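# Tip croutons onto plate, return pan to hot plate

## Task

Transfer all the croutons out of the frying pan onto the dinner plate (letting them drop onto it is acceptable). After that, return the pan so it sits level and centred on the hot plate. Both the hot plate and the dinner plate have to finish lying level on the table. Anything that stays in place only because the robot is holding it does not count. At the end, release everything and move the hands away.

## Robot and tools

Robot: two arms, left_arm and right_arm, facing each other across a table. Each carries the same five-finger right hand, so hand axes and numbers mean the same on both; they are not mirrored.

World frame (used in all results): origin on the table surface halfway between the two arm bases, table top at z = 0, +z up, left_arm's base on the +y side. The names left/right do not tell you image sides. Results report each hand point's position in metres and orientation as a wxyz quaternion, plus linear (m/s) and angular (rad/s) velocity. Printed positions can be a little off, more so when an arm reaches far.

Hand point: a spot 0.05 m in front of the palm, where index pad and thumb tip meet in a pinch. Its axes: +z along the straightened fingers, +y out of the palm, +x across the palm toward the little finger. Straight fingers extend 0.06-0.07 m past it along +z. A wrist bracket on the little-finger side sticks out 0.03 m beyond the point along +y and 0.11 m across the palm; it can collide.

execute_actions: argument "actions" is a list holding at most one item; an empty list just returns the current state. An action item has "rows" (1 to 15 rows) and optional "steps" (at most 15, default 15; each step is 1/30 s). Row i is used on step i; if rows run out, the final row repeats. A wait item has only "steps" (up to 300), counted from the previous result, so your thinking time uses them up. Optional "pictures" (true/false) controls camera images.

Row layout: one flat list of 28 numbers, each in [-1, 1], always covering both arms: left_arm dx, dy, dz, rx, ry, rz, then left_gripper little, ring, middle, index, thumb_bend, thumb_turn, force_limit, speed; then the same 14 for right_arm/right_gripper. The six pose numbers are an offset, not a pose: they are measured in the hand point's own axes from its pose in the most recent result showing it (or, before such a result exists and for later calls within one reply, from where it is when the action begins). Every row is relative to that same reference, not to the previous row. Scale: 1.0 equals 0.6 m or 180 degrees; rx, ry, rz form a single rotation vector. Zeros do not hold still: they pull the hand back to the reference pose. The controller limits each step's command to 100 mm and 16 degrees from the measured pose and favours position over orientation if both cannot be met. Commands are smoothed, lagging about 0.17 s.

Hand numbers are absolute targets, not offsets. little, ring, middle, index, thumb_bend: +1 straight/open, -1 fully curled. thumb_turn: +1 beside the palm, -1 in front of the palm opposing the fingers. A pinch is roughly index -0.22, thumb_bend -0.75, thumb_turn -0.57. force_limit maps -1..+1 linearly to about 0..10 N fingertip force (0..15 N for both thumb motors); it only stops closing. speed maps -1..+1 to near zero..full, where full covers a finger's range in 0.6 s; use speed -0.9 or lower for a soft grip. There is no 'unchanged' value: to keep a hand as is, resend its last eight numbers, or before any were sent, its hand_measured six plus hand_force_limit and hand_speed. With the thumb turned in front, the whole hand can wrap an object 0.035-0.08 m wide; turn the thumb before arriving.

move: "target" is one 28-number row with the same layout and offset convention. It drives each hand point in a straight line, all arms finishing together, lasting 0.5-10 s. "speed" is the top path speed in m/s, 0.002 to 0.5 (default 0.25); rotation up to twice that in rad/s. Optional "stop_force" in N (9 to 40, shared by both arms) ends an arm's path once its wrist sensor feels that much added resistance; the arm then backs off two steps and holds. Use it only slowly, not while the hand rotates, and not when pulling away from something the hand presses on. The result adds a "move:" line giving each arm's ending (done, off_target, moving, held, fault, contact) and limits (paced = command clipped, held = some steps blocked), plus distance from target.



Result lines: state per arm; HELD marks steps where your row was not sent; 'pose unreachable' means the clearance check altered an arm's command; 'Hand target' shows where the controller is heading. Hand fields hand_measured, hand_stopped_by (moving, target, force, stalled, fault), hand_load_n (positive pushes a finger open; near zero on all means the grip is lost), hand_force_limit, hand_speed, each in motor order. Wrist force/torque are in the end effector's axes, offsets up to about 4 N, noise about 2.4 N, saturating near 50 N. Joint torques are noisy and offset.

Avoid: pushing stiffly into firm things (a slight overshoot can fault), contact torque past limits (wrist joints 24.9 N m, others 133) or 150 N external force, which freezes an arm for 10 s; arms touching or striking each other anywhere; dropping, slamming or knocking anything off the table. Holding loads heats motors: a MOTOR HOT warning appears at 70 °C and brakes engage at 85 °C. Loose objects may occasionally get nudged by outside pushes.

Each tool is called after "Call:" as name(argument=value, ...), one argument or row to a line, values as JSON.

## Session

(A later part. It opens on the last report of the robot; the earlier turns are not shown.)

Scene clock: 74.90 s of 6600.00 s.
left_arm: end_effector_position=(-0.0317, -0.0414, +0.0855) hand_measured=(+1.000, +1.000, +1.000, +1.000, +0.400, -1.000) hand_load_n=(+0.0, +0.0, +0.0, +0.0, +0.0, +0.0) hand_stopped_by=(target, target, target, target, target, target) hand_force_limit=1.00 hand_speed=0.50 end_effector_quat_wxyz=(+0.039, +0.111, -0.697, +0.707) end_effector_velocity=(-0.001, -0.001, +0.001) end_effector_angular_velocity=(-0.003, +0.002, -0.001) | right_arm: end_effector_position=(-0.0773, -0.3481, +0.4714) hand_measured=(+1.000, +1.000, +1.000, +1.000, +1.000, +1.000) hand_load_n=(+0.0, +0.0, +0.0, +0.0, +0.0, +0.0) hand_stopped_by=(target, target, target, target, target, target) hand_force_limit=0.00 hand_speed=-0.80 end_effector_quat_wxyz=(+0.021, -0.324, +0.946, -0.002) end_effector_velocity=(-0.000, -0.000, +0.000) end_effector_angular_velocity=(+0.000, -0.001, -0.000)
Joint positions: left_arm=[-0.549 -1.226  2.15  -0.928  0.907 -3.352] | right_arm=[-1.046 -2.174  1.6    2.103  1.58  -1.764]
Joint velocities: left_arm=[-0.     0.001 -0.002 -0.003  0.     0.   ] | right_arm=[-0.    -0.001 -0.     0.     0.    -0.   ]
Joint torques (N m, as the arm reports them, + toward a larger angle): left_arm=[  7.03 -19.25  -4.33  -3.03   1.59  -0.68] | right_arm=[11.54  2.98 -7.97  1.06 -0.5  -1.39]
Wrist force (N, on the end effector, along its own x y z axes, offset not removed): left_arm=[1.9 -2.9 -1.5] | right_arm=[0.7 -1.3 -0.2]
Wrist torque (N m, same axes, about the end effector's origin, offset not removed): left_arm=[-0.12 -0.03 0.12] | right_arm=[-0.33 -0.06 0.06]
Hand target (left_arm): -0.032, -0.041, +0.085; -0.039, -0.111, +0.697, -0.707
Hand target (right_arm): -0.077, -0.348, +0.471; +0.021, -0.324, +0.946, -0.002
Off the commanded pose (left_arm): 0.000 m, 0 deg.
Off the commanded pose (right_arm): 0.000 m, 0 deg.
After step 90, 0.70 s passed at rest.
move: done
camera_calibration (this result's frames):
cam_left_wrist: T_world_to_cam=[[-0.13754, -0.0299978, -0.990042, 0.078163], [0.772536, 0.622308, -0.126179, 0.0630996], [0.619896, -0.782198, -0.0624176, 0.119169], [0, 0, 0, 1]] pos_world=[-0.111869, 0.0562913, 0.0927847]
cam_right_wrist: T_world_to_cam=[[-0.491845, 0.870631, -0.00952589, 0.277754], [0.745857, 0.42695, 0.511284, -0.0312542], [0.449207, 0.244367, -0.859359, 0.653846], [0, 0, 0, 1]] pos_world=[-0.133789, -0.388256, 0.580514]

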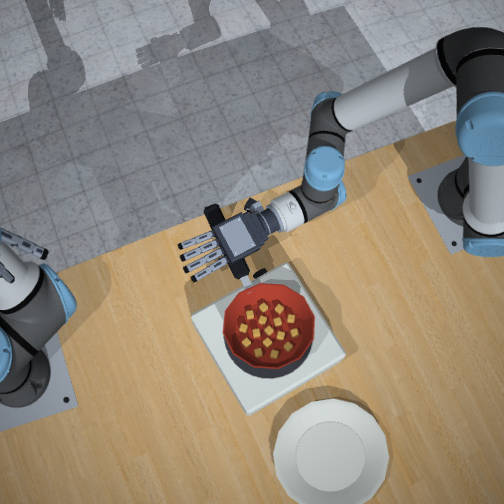

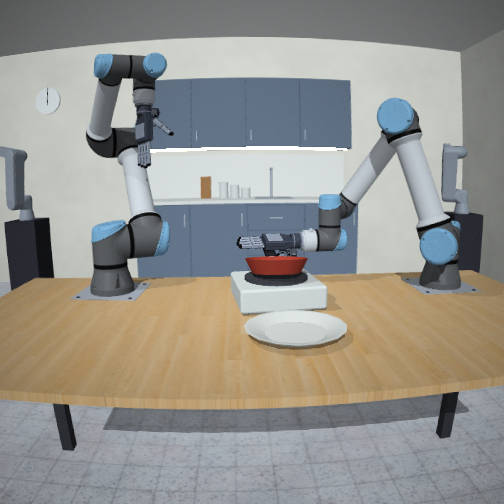

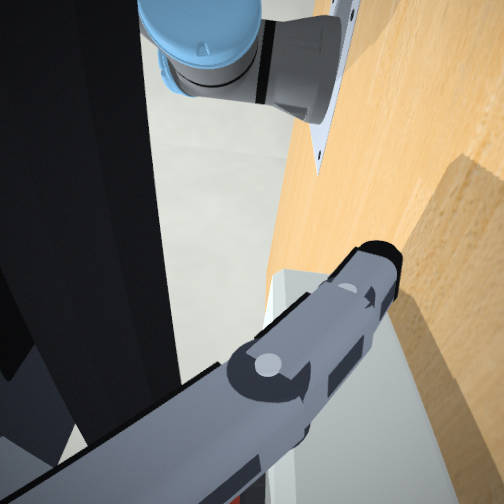

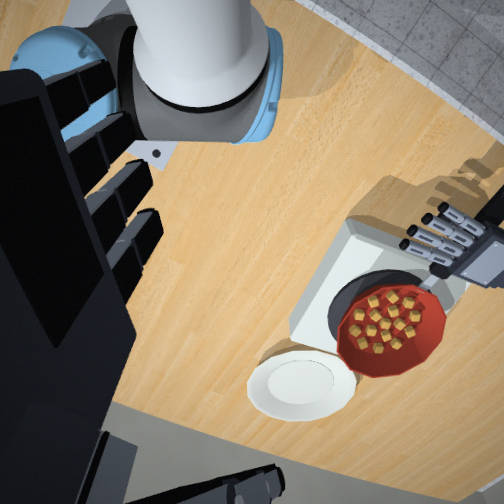

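Call:
move(
  target=[0.004,-0.0195,0,0,0,0,1,1,1,1,0.4,-1,1,0.5,0,0,0,0,0,0,1,1,1,1,1,1,0,-0.8],
  speed=0.006,
)

Call:
zoom_image(
  camera="cam_low",
  region=[220,200,360,320],
)

Call:
zoom_image(
  camera="cam_high",
  region=[160,190,380,410],
)

Scene clock: 82.77 s of 6600.00 s.
left_arm: end_effector_position=(-0.0316, -0.0413, +0.0972) hand_measured=(+1.000, +1.000, +1.000, +1.000, +0.400, -1.000) hand_load_n=(+0.0, +0.0, +0.0, +0.0, +0.0, +0.0) hand_stopped_by=(target, target, target, target, target, target) hand_force_limit=1.00 hand_speed=0.50 end_effector_quat_wxyz=(+0.039, +0.111, -0.697, +0.707) end_effector_velocity=(+0.000, -0.000, +0.002) end_effector_angular_velocity=(+0.000, -0.001, -0.001) | right_arm: end_effector_position=(-0.0773, -0.3481, +0.4714) hand_measured=(+1.000, +1.000, +1.000, +1.000, +1.000, +1.000) hand_load_n=(+0.0, +0.0, +0.0, +0.0, +0.0, +0.0) hand_stopped_by=(target, target, target, target, target, target) hand_force_limit=0.00 hand_speed=-0.80 end_effector_quat_wxyz=(+0.021, -0.324, +0.946, -0.002) end_effector_velocity=(-0.000, +0.000, -0.000) end_effector_angular_velocity=(+0.001, +0.000, +0.002)
Joint positions: left_arm=[-0.549 -1.252  2.142 -0.895  0.907 -3.352] | right_arm=[-1.046 -2.174  1.6    2.103  1.58  -1.764]
Joint velocities: left_arm=[ 0.001 -0.004 -0.001  0.005  0.002  0.001] | right_arm=[ 0.    -0.     0.    -0.    -0.001 -0.002]
Joint torques (N m, as the arm reports them, + toward a larger angle): left_arm=[  6.04 -30.89 -19.85   0.12   1.92   0.64] | right_arm=[12.19  1.68 -7.68  1.06 -0.72 -1.3 ]
Wrist force (N, on the end effector, along its own x y z axes, offset not removed): left_arm=[0.5 -1.3 -1.1] | right_arm=[1.4 0.1 -2.0]
Wrist torque (N m, same axes, about the end effector's origin, offset not removed): left_arm=[-0.01 0.05 0.11] | right_arm=[0.01 0.04 -0.03]
Hand target (left_arm): -0.032, -0.041, +0.097; -0.039, -0.111, +0.697, -0.707
Hand target (right_arm): -0.077, -0.348, +0.471; +0.021, -0.324, +0.946, -0.002
Off the commanded pose (left_arm): 0.000 m, 0 deg.
Off the commanded pose (right_arm): 0.000 m, 0 deg.
After step 90, 2.63 s passed at rest.
move: done
camera_calibration (this result's frames):
cam_left_wrist: T_world_to_cam=[[-0.137549, -0.0300148, -0.99004, 0.0898149], [0.772535, 0.622306, -0.126197, 0.0644566], [0.619895, -0.782199, -0.0624103, 0.119882], [0, 0, 0, 1]] pos_world=[-0.111755, 0.0563555, 0.104536]
cam_right_wrist: T_world_to_cam=[[-0.491845, 0.870631, -0.00952581, 0.277754], [0.745857, 0.42695, 0.511284, -0.0312542], [0.449207, 0.244368, -0.859359, 0.653846], [0, 0, 0, 1]] pos_world=[-0.133789, -0.388256, 0.580514]

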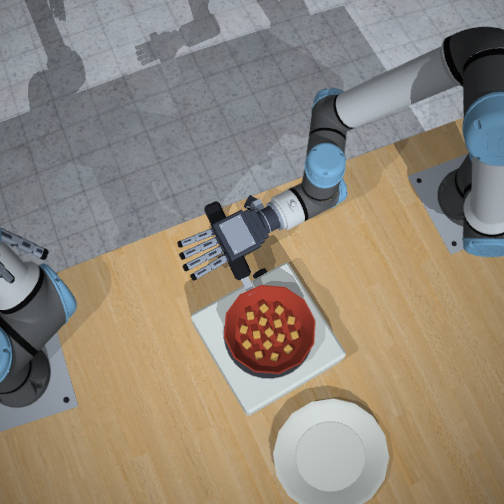

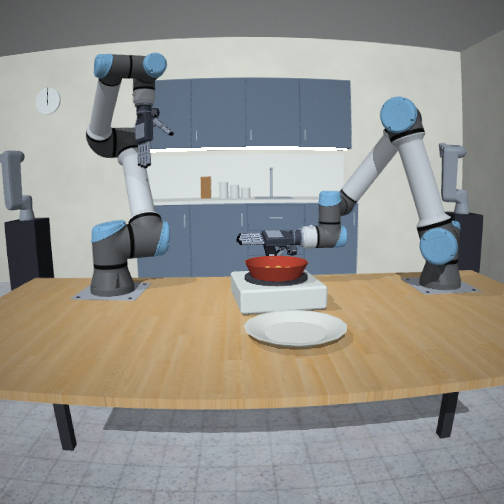

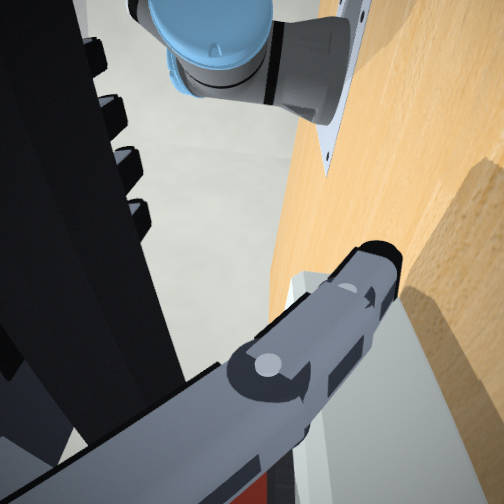

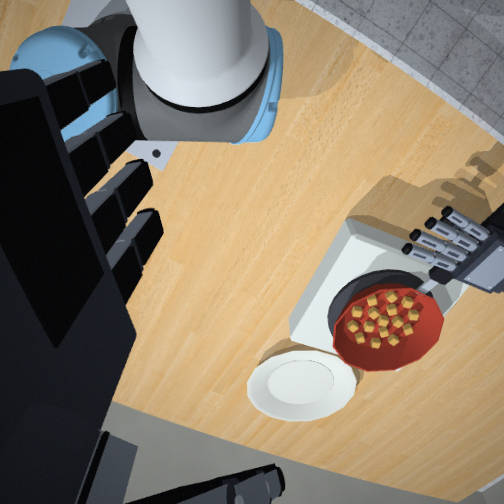

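Region (220, 200, 360, 320) of cam_low's 504x504 image, scaled by 3.600, with more detail than that image has; it fills the top 432 rows of this view, and the rest is white.

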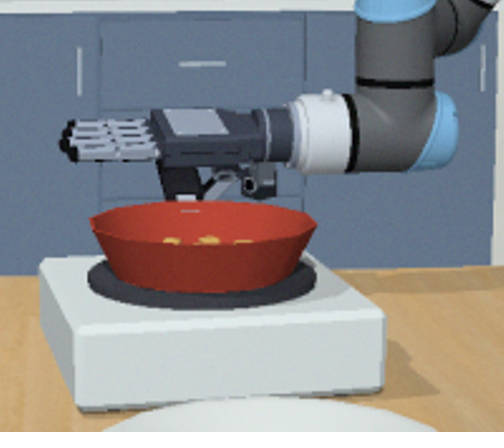

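Region (160, 190, 380, 410) of cam_high's 504x504 image, scaled by 2.291, with more detail than that image has.

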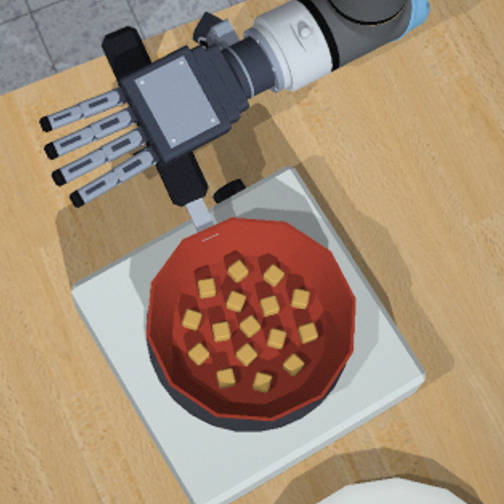

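Call:
execute_actions(
  actions=[
    {"rows":[[0.001,-0.005,0,0,0,0,1,1,1,1,-1,-1,1,-0.3,0,0,0,0,0,0,1,1,1,1,1,1,0,-0.8]],"steps":15},
  ],
  pictures=false,
)

Call:
wait(
  seconds=0.5,
)

Scene clock: 89.90 s of 6600.00 s.
left_arm: end_effector_position=(-0.0315, -0.0413, +0.1002) hand_measured=(+1.000, +1.000, +1.000, +1.000, +0.108, -1.000) hand_load_n=(+0.0, +0.0, +0.0, +0.0, +0.0, +0.0) hand_stopped_by=(target, target, target, target, moving, target) hand_force_limit=1.00 hand_speed=-0.30 end_effector_quat_wxyz=(+0.039, +0.111, -0.697, +0.707) end_effector_velocity=(-0.000, -0.001, +0.002) end_effector_angular_velocity=(-0.002, +0.001, +0.000) | right_arm: end_effector_position=(-0.0773, -0.3481, +0.4714) hand_measured=(+1.000, +1.000, +1.000, +1.000, +1.000, +1.000) hand_load_n=(+0.0, +0.0, +0.0, +0.0, +0.0, +0.0) hand_stopped_by=(target, target, target, target, target, target) hand_force_limit=0.00 hand_speed=-0.80 end_effector_quat_wxyz=(+0.021, -0.324, +0.946, -0.002) end_effector_velocity=(-0.000, -0.000, +0.000) end_effector_angular_velocity=(+0.000, -0.001, +0.001)
Joint positions: left_arm=[-0.549 -1.259  2.14  -0.886  0.907 -3.352] | right_arm=[-1.046 -2.174  1.6    2.103  1.58  -1.764]
Joint velocities: left_arm=[-0.    -0.002 -0.002  0.001 -0.     0.   ] | right_arm=[ 0.    -0.001 -0.     0.     0.    -0.001]
Joint torques (N m, as the arm reports them, + toward a larger angle): left_arm=[  7.46 -31.88 -22.12   0.07   1.74   1.7 ] | right_arm=[11.1   1.38 -8.43  1.23 -0.58 -1.24]
Wrist force (N, on the end effector, along its own x y z axes, offset not removed): left_arm=[0.0 -0.2 -0.6] | right_arm=[0.3 3.5 -1.9]
Wrist torque (N m, same axes, about the end effector's origin, offset not removed): left_arm=[-0.09 0.11 0.02] | right_arm=[0.46 0.11 0.05]
Hand target (left_arm): -0.032, -0.041, +0.100; -0.039, -0.111, +0.697, -0.707
Hand target (right_arm): -0.077, -0.348, +0.471; +0.021, -0.324, +0.946, -0.002
Off the commanded pose (left_arm): 0.000 m, 0 deg.
Off the commanded pose (right_arm): 0.000 m, 0 deg.
Steps of this call (steps 1 to 90: nothing new was sent; then 3.63 s passed at rest; steps 91 to 105: all 15 steps of this action). Readings (end_effector_position | what the end effector reports):
91: left_arm (-0.0316, -0.0413, +0.0975) | right_arm (-0.0773, -0.3481, +0.4714) | left_arm hand_measured=(+1.000, +1.000, +1.000, +1.000, +0.400, -1.000) hand_load_n=(+0.0, +0.0, +0.0, +0.0, +0.0, +0.0) hand_stopped_by=(target, target, target, target, moving, target) hand_force_limit=1.00 hand_speed=-0.30 | right_arm hand_measured=(+1.000, +1.000, +1.000, +1.000, +1.000, +1.000) hand_load_n=(+0.0, +0.0, +0.0, +0.0, +0.0, +0.0) hand_stopped_by=(target, target, target, target, target, target) hand_force_limit=0.00 hand_speed=-0.80
92: left_arm (-0.0316, -0.0413, +0.0978) | right_arm (-0.0773, -0.3481, +0.4714) | left_arm hand_measured=(+1.000, +1.000, +1.000, +1.000, +0.400, -1.000) hand_load_n=(+0.0, +0.0, +0.0, +0.0, +0.0, +0.0) hand_stopped_by=(target, target, target, target, moving, target) hand_force_limit=1.00 hand_speed=-0.30 | right_arm hand_measured=(+1.000, +1.000, +1.000, +1.000, +1.000, +1.000) hand_load_n=(+0.0, +0.0, +0.0, +0.0, +0.0, +0.0) hand_stopped_by=(target, target, target, target, target, target) hand_force_limit=0.00 hand_speed=-0.80
94: left_arm (-0.0316, -0.0413, +0.0988) | right_arm (-0.0773, -0.3481, +0.4714) | left_arm hand_measured=(+1.000, +1.000, +1.000, +1.000, +0.378, -1.000) hand_load_n=(+0.0, +0.0, +0.0, +0.0, +0.0, +0.0) hand_stopped_by=(target, target, target, target, moving, target) hand_force_limit=1.00 hand_speed=-0.30 | right_arm hand_measured=(+1.000, +1.000, +1.000, +1.000, +1.000, +1.000) hand_load_n=(+0.0, +0.0, +0.0, +0.0, +0.0, +0.0) hand_stopped_by=(target, target, target, target, target, target) hand_force_limit=0.00 hand_speed=-0.80
98: left_arm (-0.0316, -0.0413, +0.0998) | right_arm (-0.0773, -0.3481, +0.4714) | left_arm hand_measured=(+1.000, +1.000, +1.000, +1.000, +0.280, -1.000) hand_load_n=(+0.0, +0.0, +0.0, +0.0, +0.0, +0.0) hand_stopped_by=(target, target, target, target, moving, target) hand_force_limit=1.00 hand_speed=-0.30 | right_arm hand_measured=(+1.000, +1.000, +1.000, +1.000, +1.000, +1.000) hand_load_n=(+0.0, +0.0, +0.0, +0.0, +0.0, +0.0) hand_stopped_by=(target, target, target, target, target, target) hand_force_limit=0.00 hand_speed=-0.80
105: the state above

Scene clock: 90.40 s of 6600.00 s.
left_arm: end_effector_position=(-0.0315, -0.0413, +0.1003) hand_measured=(+1.000, +1.000, +1.000, +1.000, -0.260, -1.000) hand_load_n=(+0.0, +0.0, +0.0, +0.0, +0.0, +0.0) hand_stopped_by=(target, target, target, target, moving, target) hand_force_limit=1.00 hand_speed=-0.30 end_effector_quat_wxyz=(+0.039, +0.111, -0.697, +0.707) end_effector_velocity=(+0.000, +0.000, -0.000) end_effector_angular_velocity=(+0.000, -0.000, +0.001) | right_arm: end_effector_position=(-0.0773, -0.3481, +0.4714) hand_measured=(+1.000, +1.000, +1.000, +1.000, +1.000, +1.000) hand_load_n=(+0.0, +0.0, +0.0, +0.0, +0.0, +0.0) hand_stopped_by=(target, target, target, target, target, target) hand_force_limit=0.00 hand_speed=-0.80 end_effector_quat_wxyz=(+0.021, -0.324, +0.946, -0.002) end_effector_velocity=(+0.001, +0.000, -0.000) end_effector_angular_velocity=(-0.001, +0.001, -0.003)
Joint positions: left_arm=[-0.549 -1.259  2.14  -0.886  0.907 -3.352] | right_arm=[-1.046 -2.174  1.6    2.103  1.58  -1.764]
Joint velocities: left_arm=[ 0.001 -0.     0.001 -0.    -0.     0.   ] | right_arm=[-0.     0.001  0.     0.     0.     0.003]
Joint torques (N m, as the arm reports them, + toward a larger angle): left_arm=[  6.82 -32.35 -21.5    0.07   1.69   1.82] | right_arm=[11.65  3.21 -7.01  1.36 -0.71 -1.24]
Wrist force (N, on the end effector, along its own x y z axes, offset not removed): left_arm=[0.7 -2.0 -2.5] | right_arm=[2.7 -4.2 -5.3]
Wrist torque (N m, same axes, about the end effector's origin, offset not removed): left_arm=[-0.21 0.01 0.05] | right_arm=[-0.36 -0.18 0.07]
Hand target (left_arm): -0.032, -0.041, +0.100; -0.039, -0.111, +0.697, -0.707
Hand target (right_arm): -0.077, -0.348, +0.471; +0.021, -0.324, +0.946, -0.002
Off the commanded pose (left_arm): 0.000 m, 0 deg.
Off the commanded pose (right_arm): 0.000 m, 0 deg.
Steps of this call (steps 1 to 15: nothing new was sent). Readings (end_effector_position | what the end effector reports):
1: left_arm (-0.0315, -0.0413, +0.1002) | right_arm (-0.0773, -0.3481, +0.4714) | left_arm hand_measured=(+1.000, +1.000, +1.000, +1.000, +0.084, -1.000) hand_load_n=(+0.0, +0.0, +0.0, +0.0, +0.0, +0.0) hand_stopped_by=(target, target, target, target, moving, target) hand_force_limit=1.00 hand_speed=-0.30 | right_arm hand_measured=(+1.000, +1.000, +1.000, +1.000, +1.000, +1.000) hand_load_n=(+0.0, +0.0, +0.0, +0.0, +0.0, +0.0) hand_stopped_by=(target, target, target, target, target, target) hand_force_limit=0.00 hand_speed=-0.80
2: left_arm (-0.0315, -0.0413, +0.1002) | right_arm (-0.0773, -0.3481, +0.4714) | left_arm hand_measured=(+1.000, +1.000, +1.000, +1.000, +0.058, -1.000) hand_load_n=(+0.0, +0.0, +0.0, +0.0, +0.0, +0.0) hand_stopped_by=(target, target, target, target, moving, target) hand_force_limit=1.00 hand_speed=-0.30 | right_arm hand_measured=(+1.000, +1.000, +1.000, +1.000, +1.000, +1.000) hand_load_n=(+0.0, +0.0, +0.0, +0.0, +0.0, +0.0) hand_stopped_by=(target, target, target, target, target, target) hand_force_limit=0.00 hand_speed=-0.80
4: left_arm (-0.0315, -0.0413, +0.1003) | right_arm (-0.0773, -0.3481, +0.4714) | left_arm hand_measured=(+1.000, +1.000, +1.000, +1.000, +0.010, -1.000) hand_load_n=(+0.0, +0.0, +0.0, +0.0, +0.0, +0.0) hand_stopped_by=(target, target, target, target, moving, target) hand_force_limit=1.00 hand_speed=-0.30 | right_arm hand_measured=(+1.000, +1.000, +1.000, +1.000, +1.000, +1.000) hand_load_n=(+0.0, +0.0, +0.0, +0.0, +0.0, +0.0) hand_stopped_by=(target, target, target, target, target, target) hand_force_limit=0.00 hand_speed=-0.80
8: left_arm (-0.0315, -0.0413, +0.1003) | right_arm (-0.0773, -0.3481, +0.4714) | left_arm hand_measured=(+1.000, +1.000, +1.000, +1.000, -0.088, -1.000) hand_load_n=(+0.0, +0.0, +0.0, +0.0, +0.0, +0.0) hand_stopped_by=(target, target, target, target, moving, target) hand_force_limit=1.00 hand_speed=-0.30 | right_arm hand_measured=(+1.000, +1.000, +1.000, +1.000, +1.000, +1.000) hand_load_n=(+0.0, +0.0, +0.0, +0.0, +0.0, +0.0) hand_stopped_by=(target, target, target, target, target, target) hand_force_limit=0.00 hand_speed=-0.80
15: the state above
camera_calibration (this result's frames):
cam_left_wrist: T_world_to_cam=[[-0.13755, -0.0300169, -0.99004, 0.0928518], [0.772535, 0.622305, -0.126199, 0.0647972], [0.619895, -0.782199, -0.0624091, 0.12006], [0, 0, 0, 1]] pos_world=[-0.111711, 0.056374, 0.107597]
cam_right_wrist: T_world_to_cam=[[-0.491845, 0.870631, -0.00952611, 0.277754], [0.745856, 0.42695, 0.511284, -0.0312542], [0.449207, 0.244367, -0.859359, 0.653846], [0, 0, 0, 1]] pos_world=[-0.133789, -0.388256, 0.580514]

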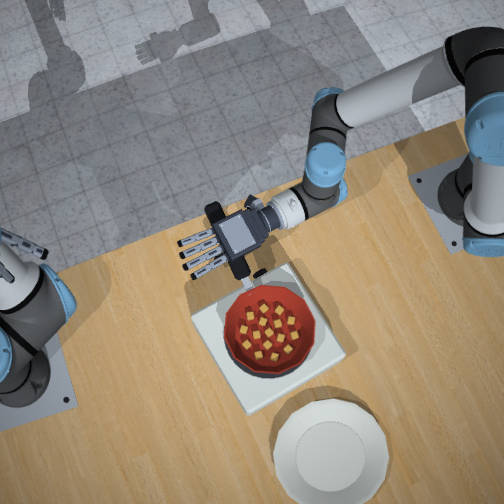

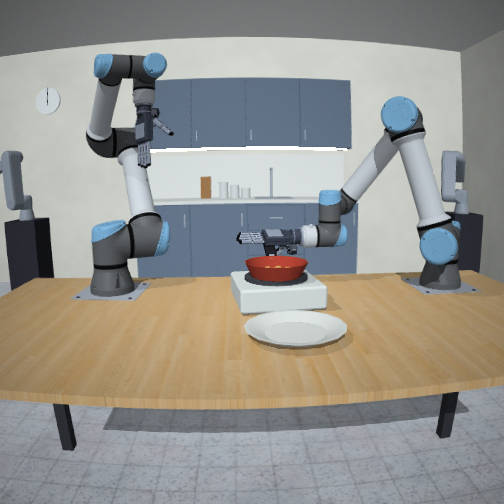

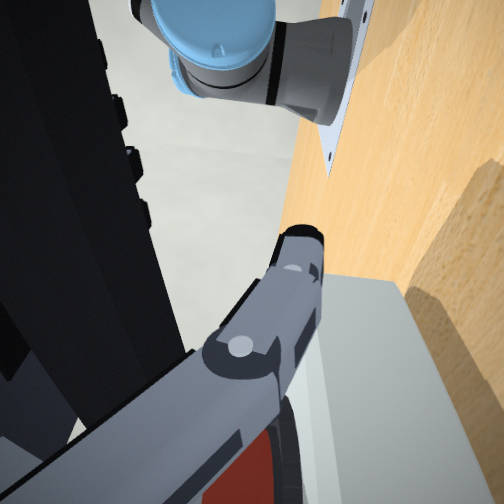

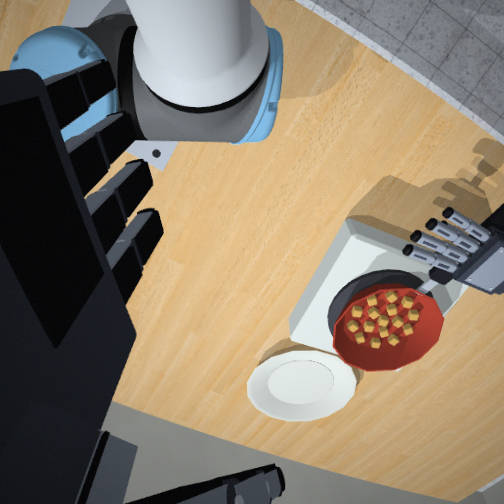

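Now close ring+little while the thumb finishes.

Call:
execute_actions(
  actions=[
    {"rows":[[0,0,0,0,0,0,-1,-1,1,1,-1,-1,1,-0.3,0,0,0,0,0,0,1,1,1,1,1,1,0,-0.8]],"steps":15},
  ],
  pictures=false,
)

Call:
wait(
  seconds=1.3,
)

Scene clock: 94.23 s of 6600.00 s.
left_arm: end_effector_position=(-0.0315, -0.0413, +0.1003) hand_measured=(+0.538, +0.536, +1.000, +1.000, -1.000, -1.000) hand_load_n=(+0.0, +0.0, +0.0, +0.0, +0.0, +0.0) hand_stopped_by=(moving, moving, target, target, target, target) hand_force_limit=1.00 hand_speed=-0.30 end_effector_quat_wxyz=(+0.039, +0.111, -0.697, +0.707) end_effector_velocity=(+0.001, -0.000, -0.000) end_effector_angular_velocity=(+0.001, -0.000, +0.002) | right_arm: end_effector_position=(-0.0773, -0.3481, +0.4714) hand_measured=(+1.000, +1.000, +1.000, +1.000, +1.000, +1.000) hand_load_n=(+0.0, +0.0, +0.0, +0.0, +0.0, +0.0) hand_stopped_by=(target, target, target, target, target, target) hand_force_limit=0.00 hand_speed=-0.80 end_effector_quat_wxyz=(+0.021, -0.324, +0.946, -0.002) end_effector_velocity=(-0.000, +0.000, +0.000) end_effector_angular_velocity=(+0.001, +0.001, +0.002)
Joint positions: left_arm=[-0.549 -1.259  2.14  -0.886  0.907 -3.352] | right_arm=[-1.046 -2.174  1.6    2.103  1.58  -1.764]
Joint velocities: left_arm=[ 0.     0.001 -0.     0.    -0.001 -0.   ] | right_arm=[-0.    -0.     0.     0.    -0.002 -0.002]
Joint torques (N m, as the arm reports them, + toward a larger angle): left_arm=[  7.27 -31.95 -20.57  -0.23   1.68   1.85] | right_arm=[11.11  3.39 -6.6   1.28 -0.83 -1.51]
Wrist force (N, on the end effector, along its own x y z axes, offset not removed): left_arm=[2.4 -1.1 -0.9] | right_arm=[0.8 -1.6 0.8]
Wrist torque (N m, same axes, about the end effector's origin, offset not removed): left_arm=[-0.20 -0.24 0.14] | right_arm=[-0.58 -0.20 0.12]
Hand target (left_arm): -0.032, -0.041, +0.100; -0.039, -0.111, +0.697, -0.707
Hand target (right_arm): -0.077, -0.348, +0.471; +0.021, -0.324, +0.946, -0.002
Off the commanded pose (left_arm): 0.000 m, 0 deg.
Off the commanded pose (right_arm): 0.000 m, 0 deg.
Steps of this call (steps 1 to 100: nothing new was sent; steps 101 to 115: all 15 steps of this action). Readings (end_effector_position | what the end effector reports):
101: left_arm (-0.0315, -0.0413, +0.1003) | right_arm (-0.0773, -0.3481, +0.4714) | left_arm hand_measured=(+1.000, +1.000, +1.000, +1.000, -1.000, -1.000) hand_load_n=(+0.0, +0.0, +0.0, +0.0, +0.0, +0.0) hand_stopped_by=(moving, moving, target, target, target, target) hand_force_limit=1.00 hand_speed=-0.30 | right_arm hand_measured=(+1.000, +1.000, +1.000, +1.000, +1.000, +1.000) hand_load_n=(+0.0, +0.0, +0.0, +0.0, +0.0, +0.0) hand_stopped_by=(target, target, target, target, target, target) hand_force_limit=0.00 hand_speed=-0.80
102: left_arm (-0.0315, -0.0413, +0.1003) | right_arm (-0.0773, -0.3481, +0.4714) | left_arm hand_measured=(+1.000, +1.000, +1.000, +1.000, -1.000, -1.000) hand_load_n=(+0.0, +0.0, +0.0, +0.0, +0.0, +0.0) hand_stopped_by=(moving, moving, target, target, target, target) hand_force_limit=1.00 hand_speed=-0.30 | right_arm hand_measured=(+1.000, +1.000, +1.000, +1.000, +1.000, +1.000) hand_load_n=(+0.0, +0.0, +0.0, +0.0, +0.0, +0.0) hand_stopped_by=(target, target, target, target, target, target) hand_force_limit=0.00 hand_speed=-0.80
104: left_arm (-0.0315, -0.0413, +0.1003) | right_arm (-0.0773, -0.3481, +0.4714) | left_arm hand_measured=(+0.964, +0.964, +1.000, +1.000, -1.000, -1.000) hand_load_n=(+0.0, +0.0, +0.0, +0.0, +0.0, +0.0) hand_stopped_by=(moving, moving, target, target, target, target) hand_force_limit=1.00 hand_speed=-0.30 | right_arm hand_measured=(+1.000, +1.000, +1.000, +1.000, +1.000, +1.000) hand_load_n=(+0.0, +0.0, +0.0, +0.0, +0.0, +0.0) hand_stopped_by=(target, target, target, target, target, target) hand_force_limit=0.00 hand_speed=-0.80
108: left_arm (-0.0315, -0.0413, +0.1003) | right_arm (-0.0773, -0.3481, +0.4714) | left_arm hand_measured=(+0.810, +0.810, +1.000, +1.000, -1.000, -1.000) hand_load_n=(+0.0, +0.0, +0.0, +0.0, +0.0, +0.0) hand_stopped_by=(moving, moving, target, target, target, target) hand_force_limit=1.00 hand_speed=-0.30 | right_arm hand_measured=(+1.000, +1.000, +1.000, +1.000, +1.000, +1.000) hand_load_n=(+0.0, +0.0, +0.0, +0.0, +0.0, +0.0) hand_stopped_by=(target, target, target, target, target, target) hand_force_limit=0.00 hand_speed=-0.80
115: the state above

Scene clock: 95.53 s of 6600.00 s.
left_arm: end_effector_position=(-0.0315, -0.0413, +0.1003) hand_measured=(-0.980, -0.980, +1.000, +1.000, -1.000, -1.000) hand_load_n=(+0.0, +1.0, +0.0, +0.0, +0.0, +0.0) hand_stopped_by=(moving, moving, target, target, target, target) hand_force_limit=1.00 hand_speed=-0.30 end_effector_quat_wxyz=(+0.039, +0.111, -0.697, +0.707) end_effector_velocity=(-0.001, -0.000, -0.000) end_effector_angular_velocity=(-0.000, +0.000, -0.001) | right_arm: end_effector_position=(-0.0773, -0.3481, +0.4714) hand_measured=(+1.000, +1.000, +1.000, +1.000, +1.000, +1.000) hand_load_n=(+0.0, +0.0, +0.0, +0.0, +0.0, +0.0) hand_stopped_by=(target, target, target, target, target, target) hand_force_limit=0.00 hand_speed=-0.80 end_effector_quat_wxyz=(+0.021, -0.324, +0.946, -0.002) end_effector_velocity=(-0.000, -0.000, +0.000) end_effector_angular_velocity=(-0.000, -0.002, +0.001)
Joint positions: left_arm=[-0.549 -1.259  2.14  -0.886  0.907 -3.352] | right_arm=[-1.046 -2.174  1.6    2.103  1.58  -1.764]
Joint velocities: left_arm=[-0.001  0.    -0.    -0.     0.    -0.   ] | right_arm=[ 0.    -0.001 -0.    -0.     0.001 -0.001]
Joint torques (N m, as the arm reports them, + toward a larger angle): left_arm=[  7.51 -30.74 -19.62  -1.05   1.66   1.73] | right_arm=[11.63  2.42 -6.65  1.09 -0.96 -1.56]
Wrist force (N, on the end effector, along its own x y z axes, offset not removed): left_arm=[1.0 0.9 -0.7] | right_arm=[0.6 -2.8 0.4]
Wrist torque (N m, same axes, about the end effector's origin, offset not removed): left_arm=[-0.13 0.02 0.20] | right_arm=[-0.45 -0.04 -0.03]
Hand target (left_arm): -0.032, -0.041, +0.100; -0.039, -0.111, +0.697, -0.707
Hand target (right_arm): -0.077, -0.348, +0.471; +0.021, -0.324, +0.946, -0.002
Off the commanded pose (left_arm): 0.000 m, 0 deg.
Off the commanded pose (right_arm): 0.000 m, 0 deg.
Steps of this call (steps 1 to 39: nothing new was sent). Readings (end_effector_position | what the end effector reports):
1: left_arm (-0.0315, -0.0413, +0.1003) | right_arm (-0.0773, -0.3481, +0.4714) | left_arm hand_measured=(+0.498, +0.498, +1.000, +1.000, -1.000, -1.000) hand_load_n=(+0.0, +0.0, +0.0, +0.0, +0.0, +0.0) hand_stopped_by=(moving, moving, target, target, target, target) hand_force_limit=1.00 hand_speed=-0.30 | right_arm hand_measured=(+1.000, +1.000, +1.000, +1.000, +1.000, +1.000) hand_load_n=(+0.0, +0.0, +0.0, +0.0, +0.0, +0.0) hand_stopped_by=(target, target, target, target, target, target) hand_force_limit=0.00 hand_speed=-0.80
2: left_arm (-0.0315, -0.0413, +0.1003) | right_arm (-0.0773, -0.3481, +0.4714) | left_arm hand_measured=(+0.460, +0.460, +1.000, +1.000, -1.000, -1.000) hand_load_n=(+0.0, +0.0, +0.0, +0.0, +0.0, +0.0) hand_stopped_by=(moving, moving, target, target, target, target) hand_force_limit=1.00 hand_speed=-0.30 | right_arm hand_measured=(+1.000, +1.000, +1.000, +1.000, +1.000, +1.000) hand_load_n=(+0.0, +0.0, +0.0, +0.0, +0.0, +0.0) hand_stopped_by=(target, target, target, target, target, target) hand_force_limit=0.00 hand_speed=-0.80
4: left_arm (-0.0315, -0.0413, +0.1003) | right_arm (-0.0773, -0.3481, +0.4714) | left_arm hand_measured=(+0.382, +0.382, +1.000, +1.000, -1.000, -1.000) hand_load_n=(+0.0, +0.0, +0.0, +0.0, +0.0, +0.0) hand_stopped_by=(moving, moving, target, target, target, target) hand_force_limit=1.00 hand_speed=-0.30 | right_arm hand_measured=(+1.000, +1.000, +1.000, +1.000, +1.000, +1.000) hand_load_n=(+0.0, +0.0, +0.0, +0.0, +0.0, +0.0) hand_stopped_by=(target, target, target, target, target, target) hand_force_limit=0.00 hand_speed=-0.80
8: left_arm (-0.0315, -0.0413, +0.1003) | right_arm (-0.0773, -0.3481, +0.4714) | left_arm hand_measured=(+0.226, +0.226, +1.000, +1.000, -1.000, -1.000) hand_load_n=(+0.0, +0.0, +0.0, +0.0, +0.0, +0.0) hand_stopped_by=(moving, moving, target, target, target, target) hand_force_limit=1.00 hand_speed=-0.30 | right_arm hand_measured=(+1.000, +1.000, +1.000, +1.000, +1.000, +1.000) hand_load_n=(+0.0, +0.0, +0.0, +0.0, +0.0, +0.0) hand_stopped_by=(target, target, target, target, target, target) hand_force_limit=0.00 hand_speed=-0.80
39: the state above
camera_calibration (this result's frames):
cam_left_wrist: T_world_to_cam=[[-0.137549, -0.0300153, -0.99004, 0.0928534], [0.772542, 0.622296, -0.126198, 0.0647996], [0.619886, -0.782206, -0.0624082, 0.12006], [0, 0, 0, 1]] pos_world=[-0.111712, 0.0563744, 0.107599]
cam_right_wrist: T_world_to_cam=[[-0.491845, 0.870631, -0.00952594, 0.277754], [0.745856, 0.42695, 0.511284, -0.0312543], [0.449207, 0.244368, -0.859359, 0.653846], [0, 0, 0, 1]] pos_world=[-0.133789, -0.388256, 0.580514]

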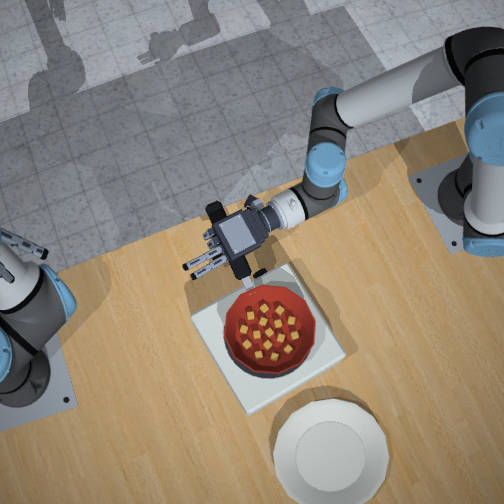

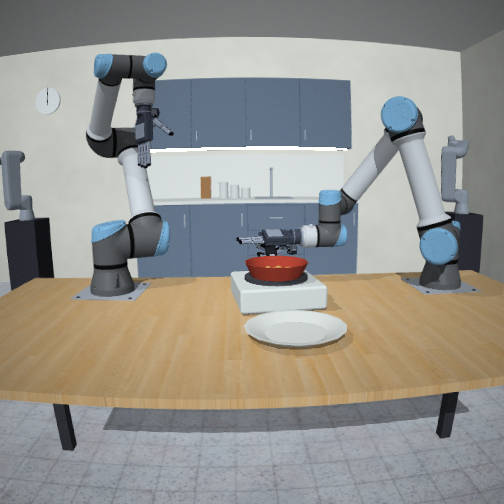

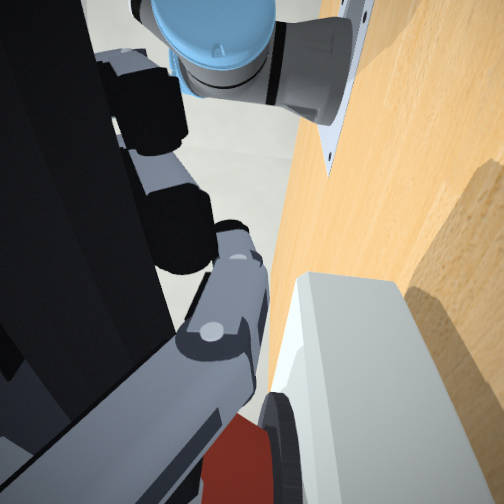

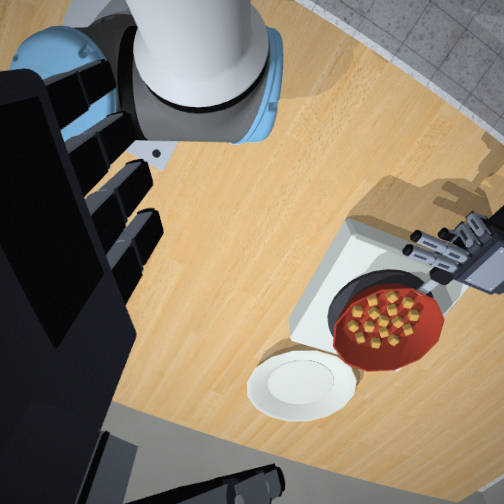

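Call:
execute_actions(
  actions=[
    {"rows":[[0,0,0,0,0,0,-1,-1,1,1,-1,0.2,1,-0.5,0,0,0,0,0,0,1,1,1,1,1,1,0,-0.8]],"steps":15},
  ],
  pictures=false,
)

Call:
wait(
  seconds=1.0,
)

Scene clock: 101.20 s of 6600.00 s.
left_arm: end_effector_position=(-0.0315, -0.0413, +0.1003) hand_measured=(-1.000, -1.000, +1.000, +1.000, -1.000, -0.716) hand_load_n=(+0.0, +0.5, +0.0, +0.0, +0.0, +0.0) hand_stopped_by=(target, target, target, target, target, moving) hand_force_limit=1.00 hand_speed=-0.50 end_effector_quat_wxyz=(+0.039, +0.111, -0.697, +0.707) end_effector_velocity=(+0.000, +0.001, -0.001) end_effector_angular_velocity=(+0.001, -0.002, +0.001) | right_arm: end_effector_position=(-0.0773, -0.3481, +0.4714) hand_measured=(+1.000, +1.000, +1.000, +1.000, +1.000, +1.000) hand_load_n=(+0.0, +0.0, +0.0, +0.0, +0.0, +0.0) hand_stopped_by=(target, target, target, target, target, target) hand_force_limit=0.00 hand_speed=-0.80 end_effector_quat_wxyz=(+0.021, -0.324, +0.946, -0.002) end_effector_velocity=(-0.000, -0.000, +0.000) end_effector_angular_velocity=(+0.000, -0.001, -0.001)
Joint positions: left_arm=[-0.549 -1.259  2.14  -0.886  0.907 -3.352] | right_arm=[-1.046 -2.174  1.6    2.103  1.58  -1.764]
Joint velocities: left_arm=[-0.    -0.     0.001  0.    -0.001  0.001] | right_arm=[ 0.001 -0.001 -0.     0.     0.     0.002]
Joint torques (N m, as the arm reports them, + toward a larger angle): left_arm=[  6.67 -27.13 -18.63  -2.71  -0.92   1.59] | right_arm=[12.62  2.21 -6.49  0.8  -0.55 -1.46]
Wrist force (N, on the end effector, along its own x y z axes, offset not removed): left_arm=[0.5 0.1 -1.2] | right_arm=[0.8 -4.5 -1.6]
Wrist torque (N m, same axes, about the end effector's origin, offset not removed): left_arm=[-0.09 0.05 0.06] | right_arm=[-0.73 0.02 -0.16]
Hand target (left_arm): -0.032, -0.041, +0.100; -0.039, -0.111, +0.697, -0.707
Hand target (right_arm): -0.077, -0.348, +0.471; +0.021, -0.324, +0.946, -0.002
Off the commanded pose (left_arm): 0.000 m, 0 deg.
Off the commanded pose (right_arm): 0.000 m, 0 deg.
Steps of this call (steps 1 to 90: nothing new was sent; then 2.17 s passed at rest; steps 91 to 105: all 15 steps of this action). Readings (end_effector_position | what the end effector reports):
91: left_arm (-0.0315, -0.0413, +0.1003) | right_arm (-0.0773, -0.3481, +0.4714) | left_arm hand_measured=(-1.000, -1.000, +1.000, +1.000, -1.000, -1.000) hand_load_n=(+0.0, +0.5, +0.0, +0.0, +0.0, +0.0) hand_stopped_by=(target, target, target, target, target, moving) hand_force_limit=1.00 hand_speed=-0.50 | right_arm hand_measured=(+1.000, +1.000, +1.000, +1.000, +1.000, +1.000) hand_load_n=(+0.0, +0.0, +0.0, +0.0, +0.0, +0.0) hand_stopped_by=(target, target, target, target, target, target) hand_force_limit=0.00 hand_speed=-0.80
92: left_arm (-0.0315, -0.0413, +0.1003) | right_arm (-0.0773, -0.3481, +0.4714) | left_arm hand_measured=(-1.000, -1.000, +1.000, +1.000, -1.000, -1.000) hand_load_n=(+0.0, +0.5, +0.0, +0.0, +0.0, +0.0) hand_stopped_by=(target, target, target, target, target, moving) hand_force_limit=1.00 hand_speed=-0.50 | right_arm hand_measured=(+1.000, +1.000, +1.000, +1.000, +1.000, +1.000) hand_load_n=(+0.0, +0.0, +0.0, +0.0, +0.0, +0.0) hand_stopped_by=(target, target, target, target, target, target) hand_force_limit=0.00 hand_speed=-0.80
94: left_arm (-0.0315, -0.0413, +0.1003) | right_arm (-0.0773, -0.3481, +0.4714) | left_arm hand_measured=(-1.000, -1.000, +1.000, +1.000, -1.000, -0.978) hand_load_n=(+0.0, +0.5, +0.0, +0.0, +0.0, +0.0) hand_stopped_by=(target, target, target, target, target, moving) hand_force_limit=1.00 hand_speed=-0.50 | right_arm hand_measured=(+1.000, +1.000, +1.000, +1.000, +1.000, +1.000) hand_load_n=(+0.0, +0.0, +0.0, +0.0, +0.0, +0.0) hand_stopped_by=(target, target, target, target, target, target) hand_force_limit=0.00 hand_speed=-0.80
98: left_arm (-0.0315, -0.0413, +0.1003) | right_arm (-0.0773, -0.3481, +0.4714) | left_arm hand_measured=(-1.000, -1.000, +1.000, +1.000, -1.000, -0.884) hand_load_n=(+0.0, +0.5, +0.0, +0.0, +0.0, +0.0) hand_stopped_by=(target, target, target, target, target, moving) hand_force_limit=1.00 hand_speed=-0.50 | right_arm hand_measured=(+1.000, +1.000, +1.000, +1.000, +1.000, +1.000) hand_load_n=(+0.0, +0.0, +0.0, +0.0, +0.0, +0.0) hand_stopped_by=(target, target, target, target, target, target) hand_force_limit=0.00 hand_speed=-0.80
105: the state above

Scene clock: 102.20 s of 6600.00 s.
left_arm: end_effector_position=(-0.0315, -0.0413, +0.1003) hand_measured=(-1.000, -1.000, +1.000, +1.000, -1.000, -0.002) hand_load_n=(+0.0, +0.5, +0.0, +0.0, +0.5, -0.5) hand_stopped_by=(target, target, target, target, target, moving) hand_force_limit=1.00 hand_speed=-0.50 end_effector_quat_wxyz=(+0.039, +0.111, -0.697, +0.707) end_effector_velocity=(-0.001, -0.001, +0.001) end_effector_angular_velocity=(-0.003, +0.003, -0.001) | right_arm: end_effector_position=(-0.0773, -0.3481, +0.4714) hand_measured=(+1.000, +1.000, +1.000, +1.000, +1.000, +1.000) hand_load_n=(+0.0, +0.0, +0.0, +0.0, +0.0, +0.0) hand_stopped_by=(target, target, target, target, target, target) hand_force_limit=0.00 hand_speed=-0.80 end_effector_quat_wxyz=(+0.021, -0.324, +0.946, -0.002) end_effector_velocity=(+0.000, -0.000, -0.000) end_effector_angular_velocity=(-0.001, +0.002, -0.000)
Joint positions: left_arm=[-0.549 -1.259  2.14  -0.886  0.907 -3.352] | right_arm=[-1.046 -2.174  1.6    2.103  1.58  -1.764]
Joint velocities: left_arm=[-0.    -0.002 -0.001 -0.     0.001 -0.001] | right_arm=[0.    0.001 0.    0.    0.    0.001]
Joint torques (N m, as the arm reports them, + toward a larger angle): left_arm=[  6.77 -27.15 -18.23  -2.66  -0.92   1.63] | right_arm=[11.86  2.19 -6.45  0.85 -0.47 -1.45]
Wrist force (N, on the end effector, along its own x y z axes, offset not removed): left_arm=[1.6 1.2 -1.0] | right_arm=[-1.8 1.8 -2.1]
Wrist torque (N m, same axes, about the end effector's origin, offset not removed): left_arm=[-0.09 -0.07 0.09] | right_arm=[0.44 0.16 0.08]
Hand target (left_arm): -0.032, -0.041, +0.100; -0.039, -0.111, +0.697, -0.707
Hand target (right_arm): -0.077, -0.348, +0.471; +0.021, -0.324, +0.946, -0.002
Off the commanded pose (left_arm): 0.000 m, 0 deg.
Off the commanded pose (right_arm): 0.000 m, 0 deg.
Steps of this call (steps 1 to 30: nothing new was sent). Readings (end_effector_position | what the end effector reports):
1: left_arm (-0.0315, -0.0413, +0.1003) | right_arm (-0.0773, -0.3481, +0.4714) | left_arm hand_measured=(-1.000, -1.000, +1.000, +1.000, -1.000, -0.692) hand_load_n=(+0.0, +0.5, +0.0, +0.0, +0.0, +0.0) hand_stopped_by=(target, target, target, target, target, moving) hand_force_limit=1.00 hand_speed=-0.50 | right_arm hand_measured=(+1.000, +1.000, +1.000, +1.000, +1.000, +1.000) hand_load_n=(+0.0, +0.0, +0.0, +0.0, +0.0, +0.0) hand_stopped_by=(target, target, target, target, target, target) hand_force_limit=0.00 hand_speed=-0.80
2: left_arm (-0.0315, -0.0413, +0.1003) | right_arm (-0.0773, -0.3481, +0.4714) | left_arm hand_measured=(-1.000, -1.000, +1.000, +1.000, -1.000, -0.668) hand_load_n=(+0.0, +0.5, +0.0, +0.0, +0.0, +0.0) hand_stopped_by=(target, target, target, target, target, moving) hand_force_limit=1.00 hand_speed=-0.50 | right_arm hand_measured=(+1.000, +1.000, +1.000, +1.000, +1.000, +1.000) hand_load_n=(+0.0, +0.0, +0.0, +0.0, +0.0, +0.0) hand_stopped_by=(target, target, target, target, target, target) hand_force_limit=0.00 hand_speed=-0.80
4: left_arm (-0.0315, -0.0413, +0.1003) | right_arm (-0.0773, -0.3481, +0.4714) | left_arm hand_measured=(-1.000, -1.000, +1.000, +1.000, -1.000, -0.622) hand_load_n=(+0.0, +0.5, +0.0, +0.0, +0.0, +0.0) hand_stopped_by=(target, target, target, target, target, moving) hand_force_limit=1.00 hand_speed=-0.50 | right_arm hand_measured=(+1.000, +1.000, +1.000, +1.000, +1.000, +1.000) hand_load_n=(+0.0, +0.0, +0.0, +0.0, +0.0, +0.0) hand_stopped_by=(target, target, target, target, target, target) hand_force_limit=0.00 hand_speed=-0.80
8: left_arm (-0.0315, -0.0413, +0.1003) | right_arm (-0.0773, -0.3481, +0.4714) | left_arm hand_measured=(-1.000, -1.000, +1.000, +1.000, -1.000, -0.526) hand_load_n=(+0.0, +0.5, +0.0, +0.0, +0.0, +0.0) hand_stopped_by=(target, target, target, target, target, moving) hand_force_limit=1.00 hand_speed=-0.50 | right_arm hand_measured=(+1.000, +1.000, +1.000, +1.000, +1.000, +1.000) hand_load_n=(+0.0, +0.0, +0.0, +0.0, +0.0, +0.0) hand_stopped_by=(target, target, target, target, target, target) hand_force_limit=0.00 hand_speed=-0.80
30: the state above
camera_calibration (this result's frames):
cam_left_wrist: T_world_to_cam=[[-0.137549, -0.0300153, -0.99004, 0.0928534], [0.772543, 0.622296, -0.126198, 0.0647998], [0.619885, -0.782207, -0.0624083, 0.12006], [0, 0, 0, 1]] pos_world=[-0.111712, 0.0563744, 0.107599]
cam_right_wrist: T_world_to_cam=[[-0.491845, 0.870631, -0.00952595, 0.277754], [0.745857, 0.42695, 0.511284, -0.0312542], [0.449207, 0.244367, -0.859359, 0.653846], [0, 0, 0, 1]] pos_world=[-0.133789, -0.388256, 0.580514]

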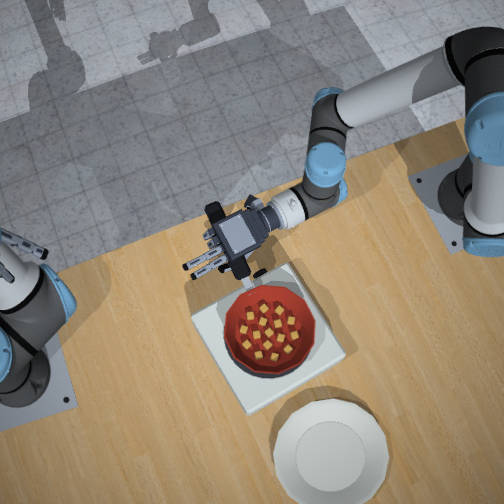

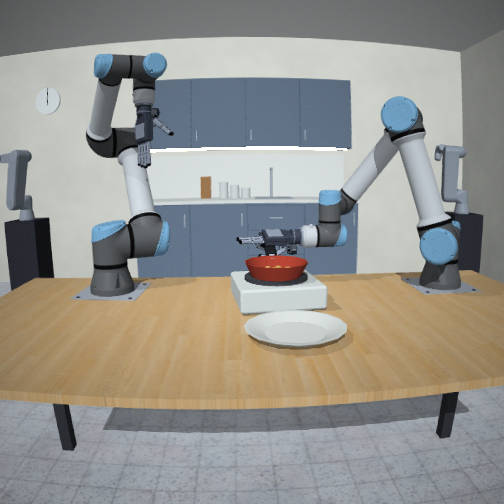

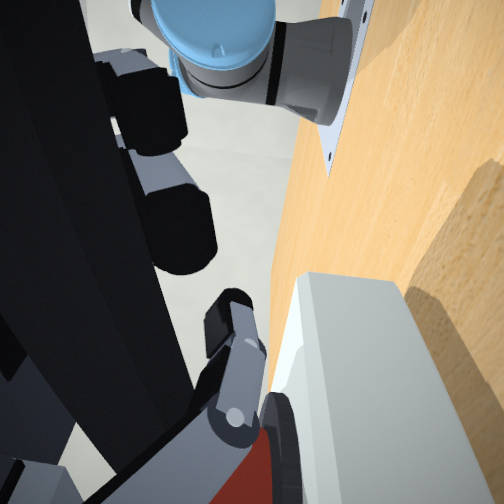

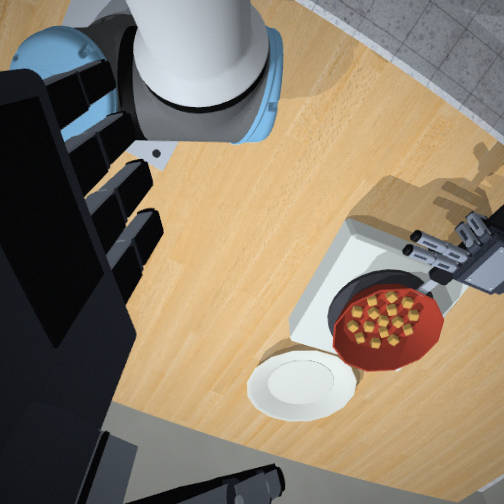

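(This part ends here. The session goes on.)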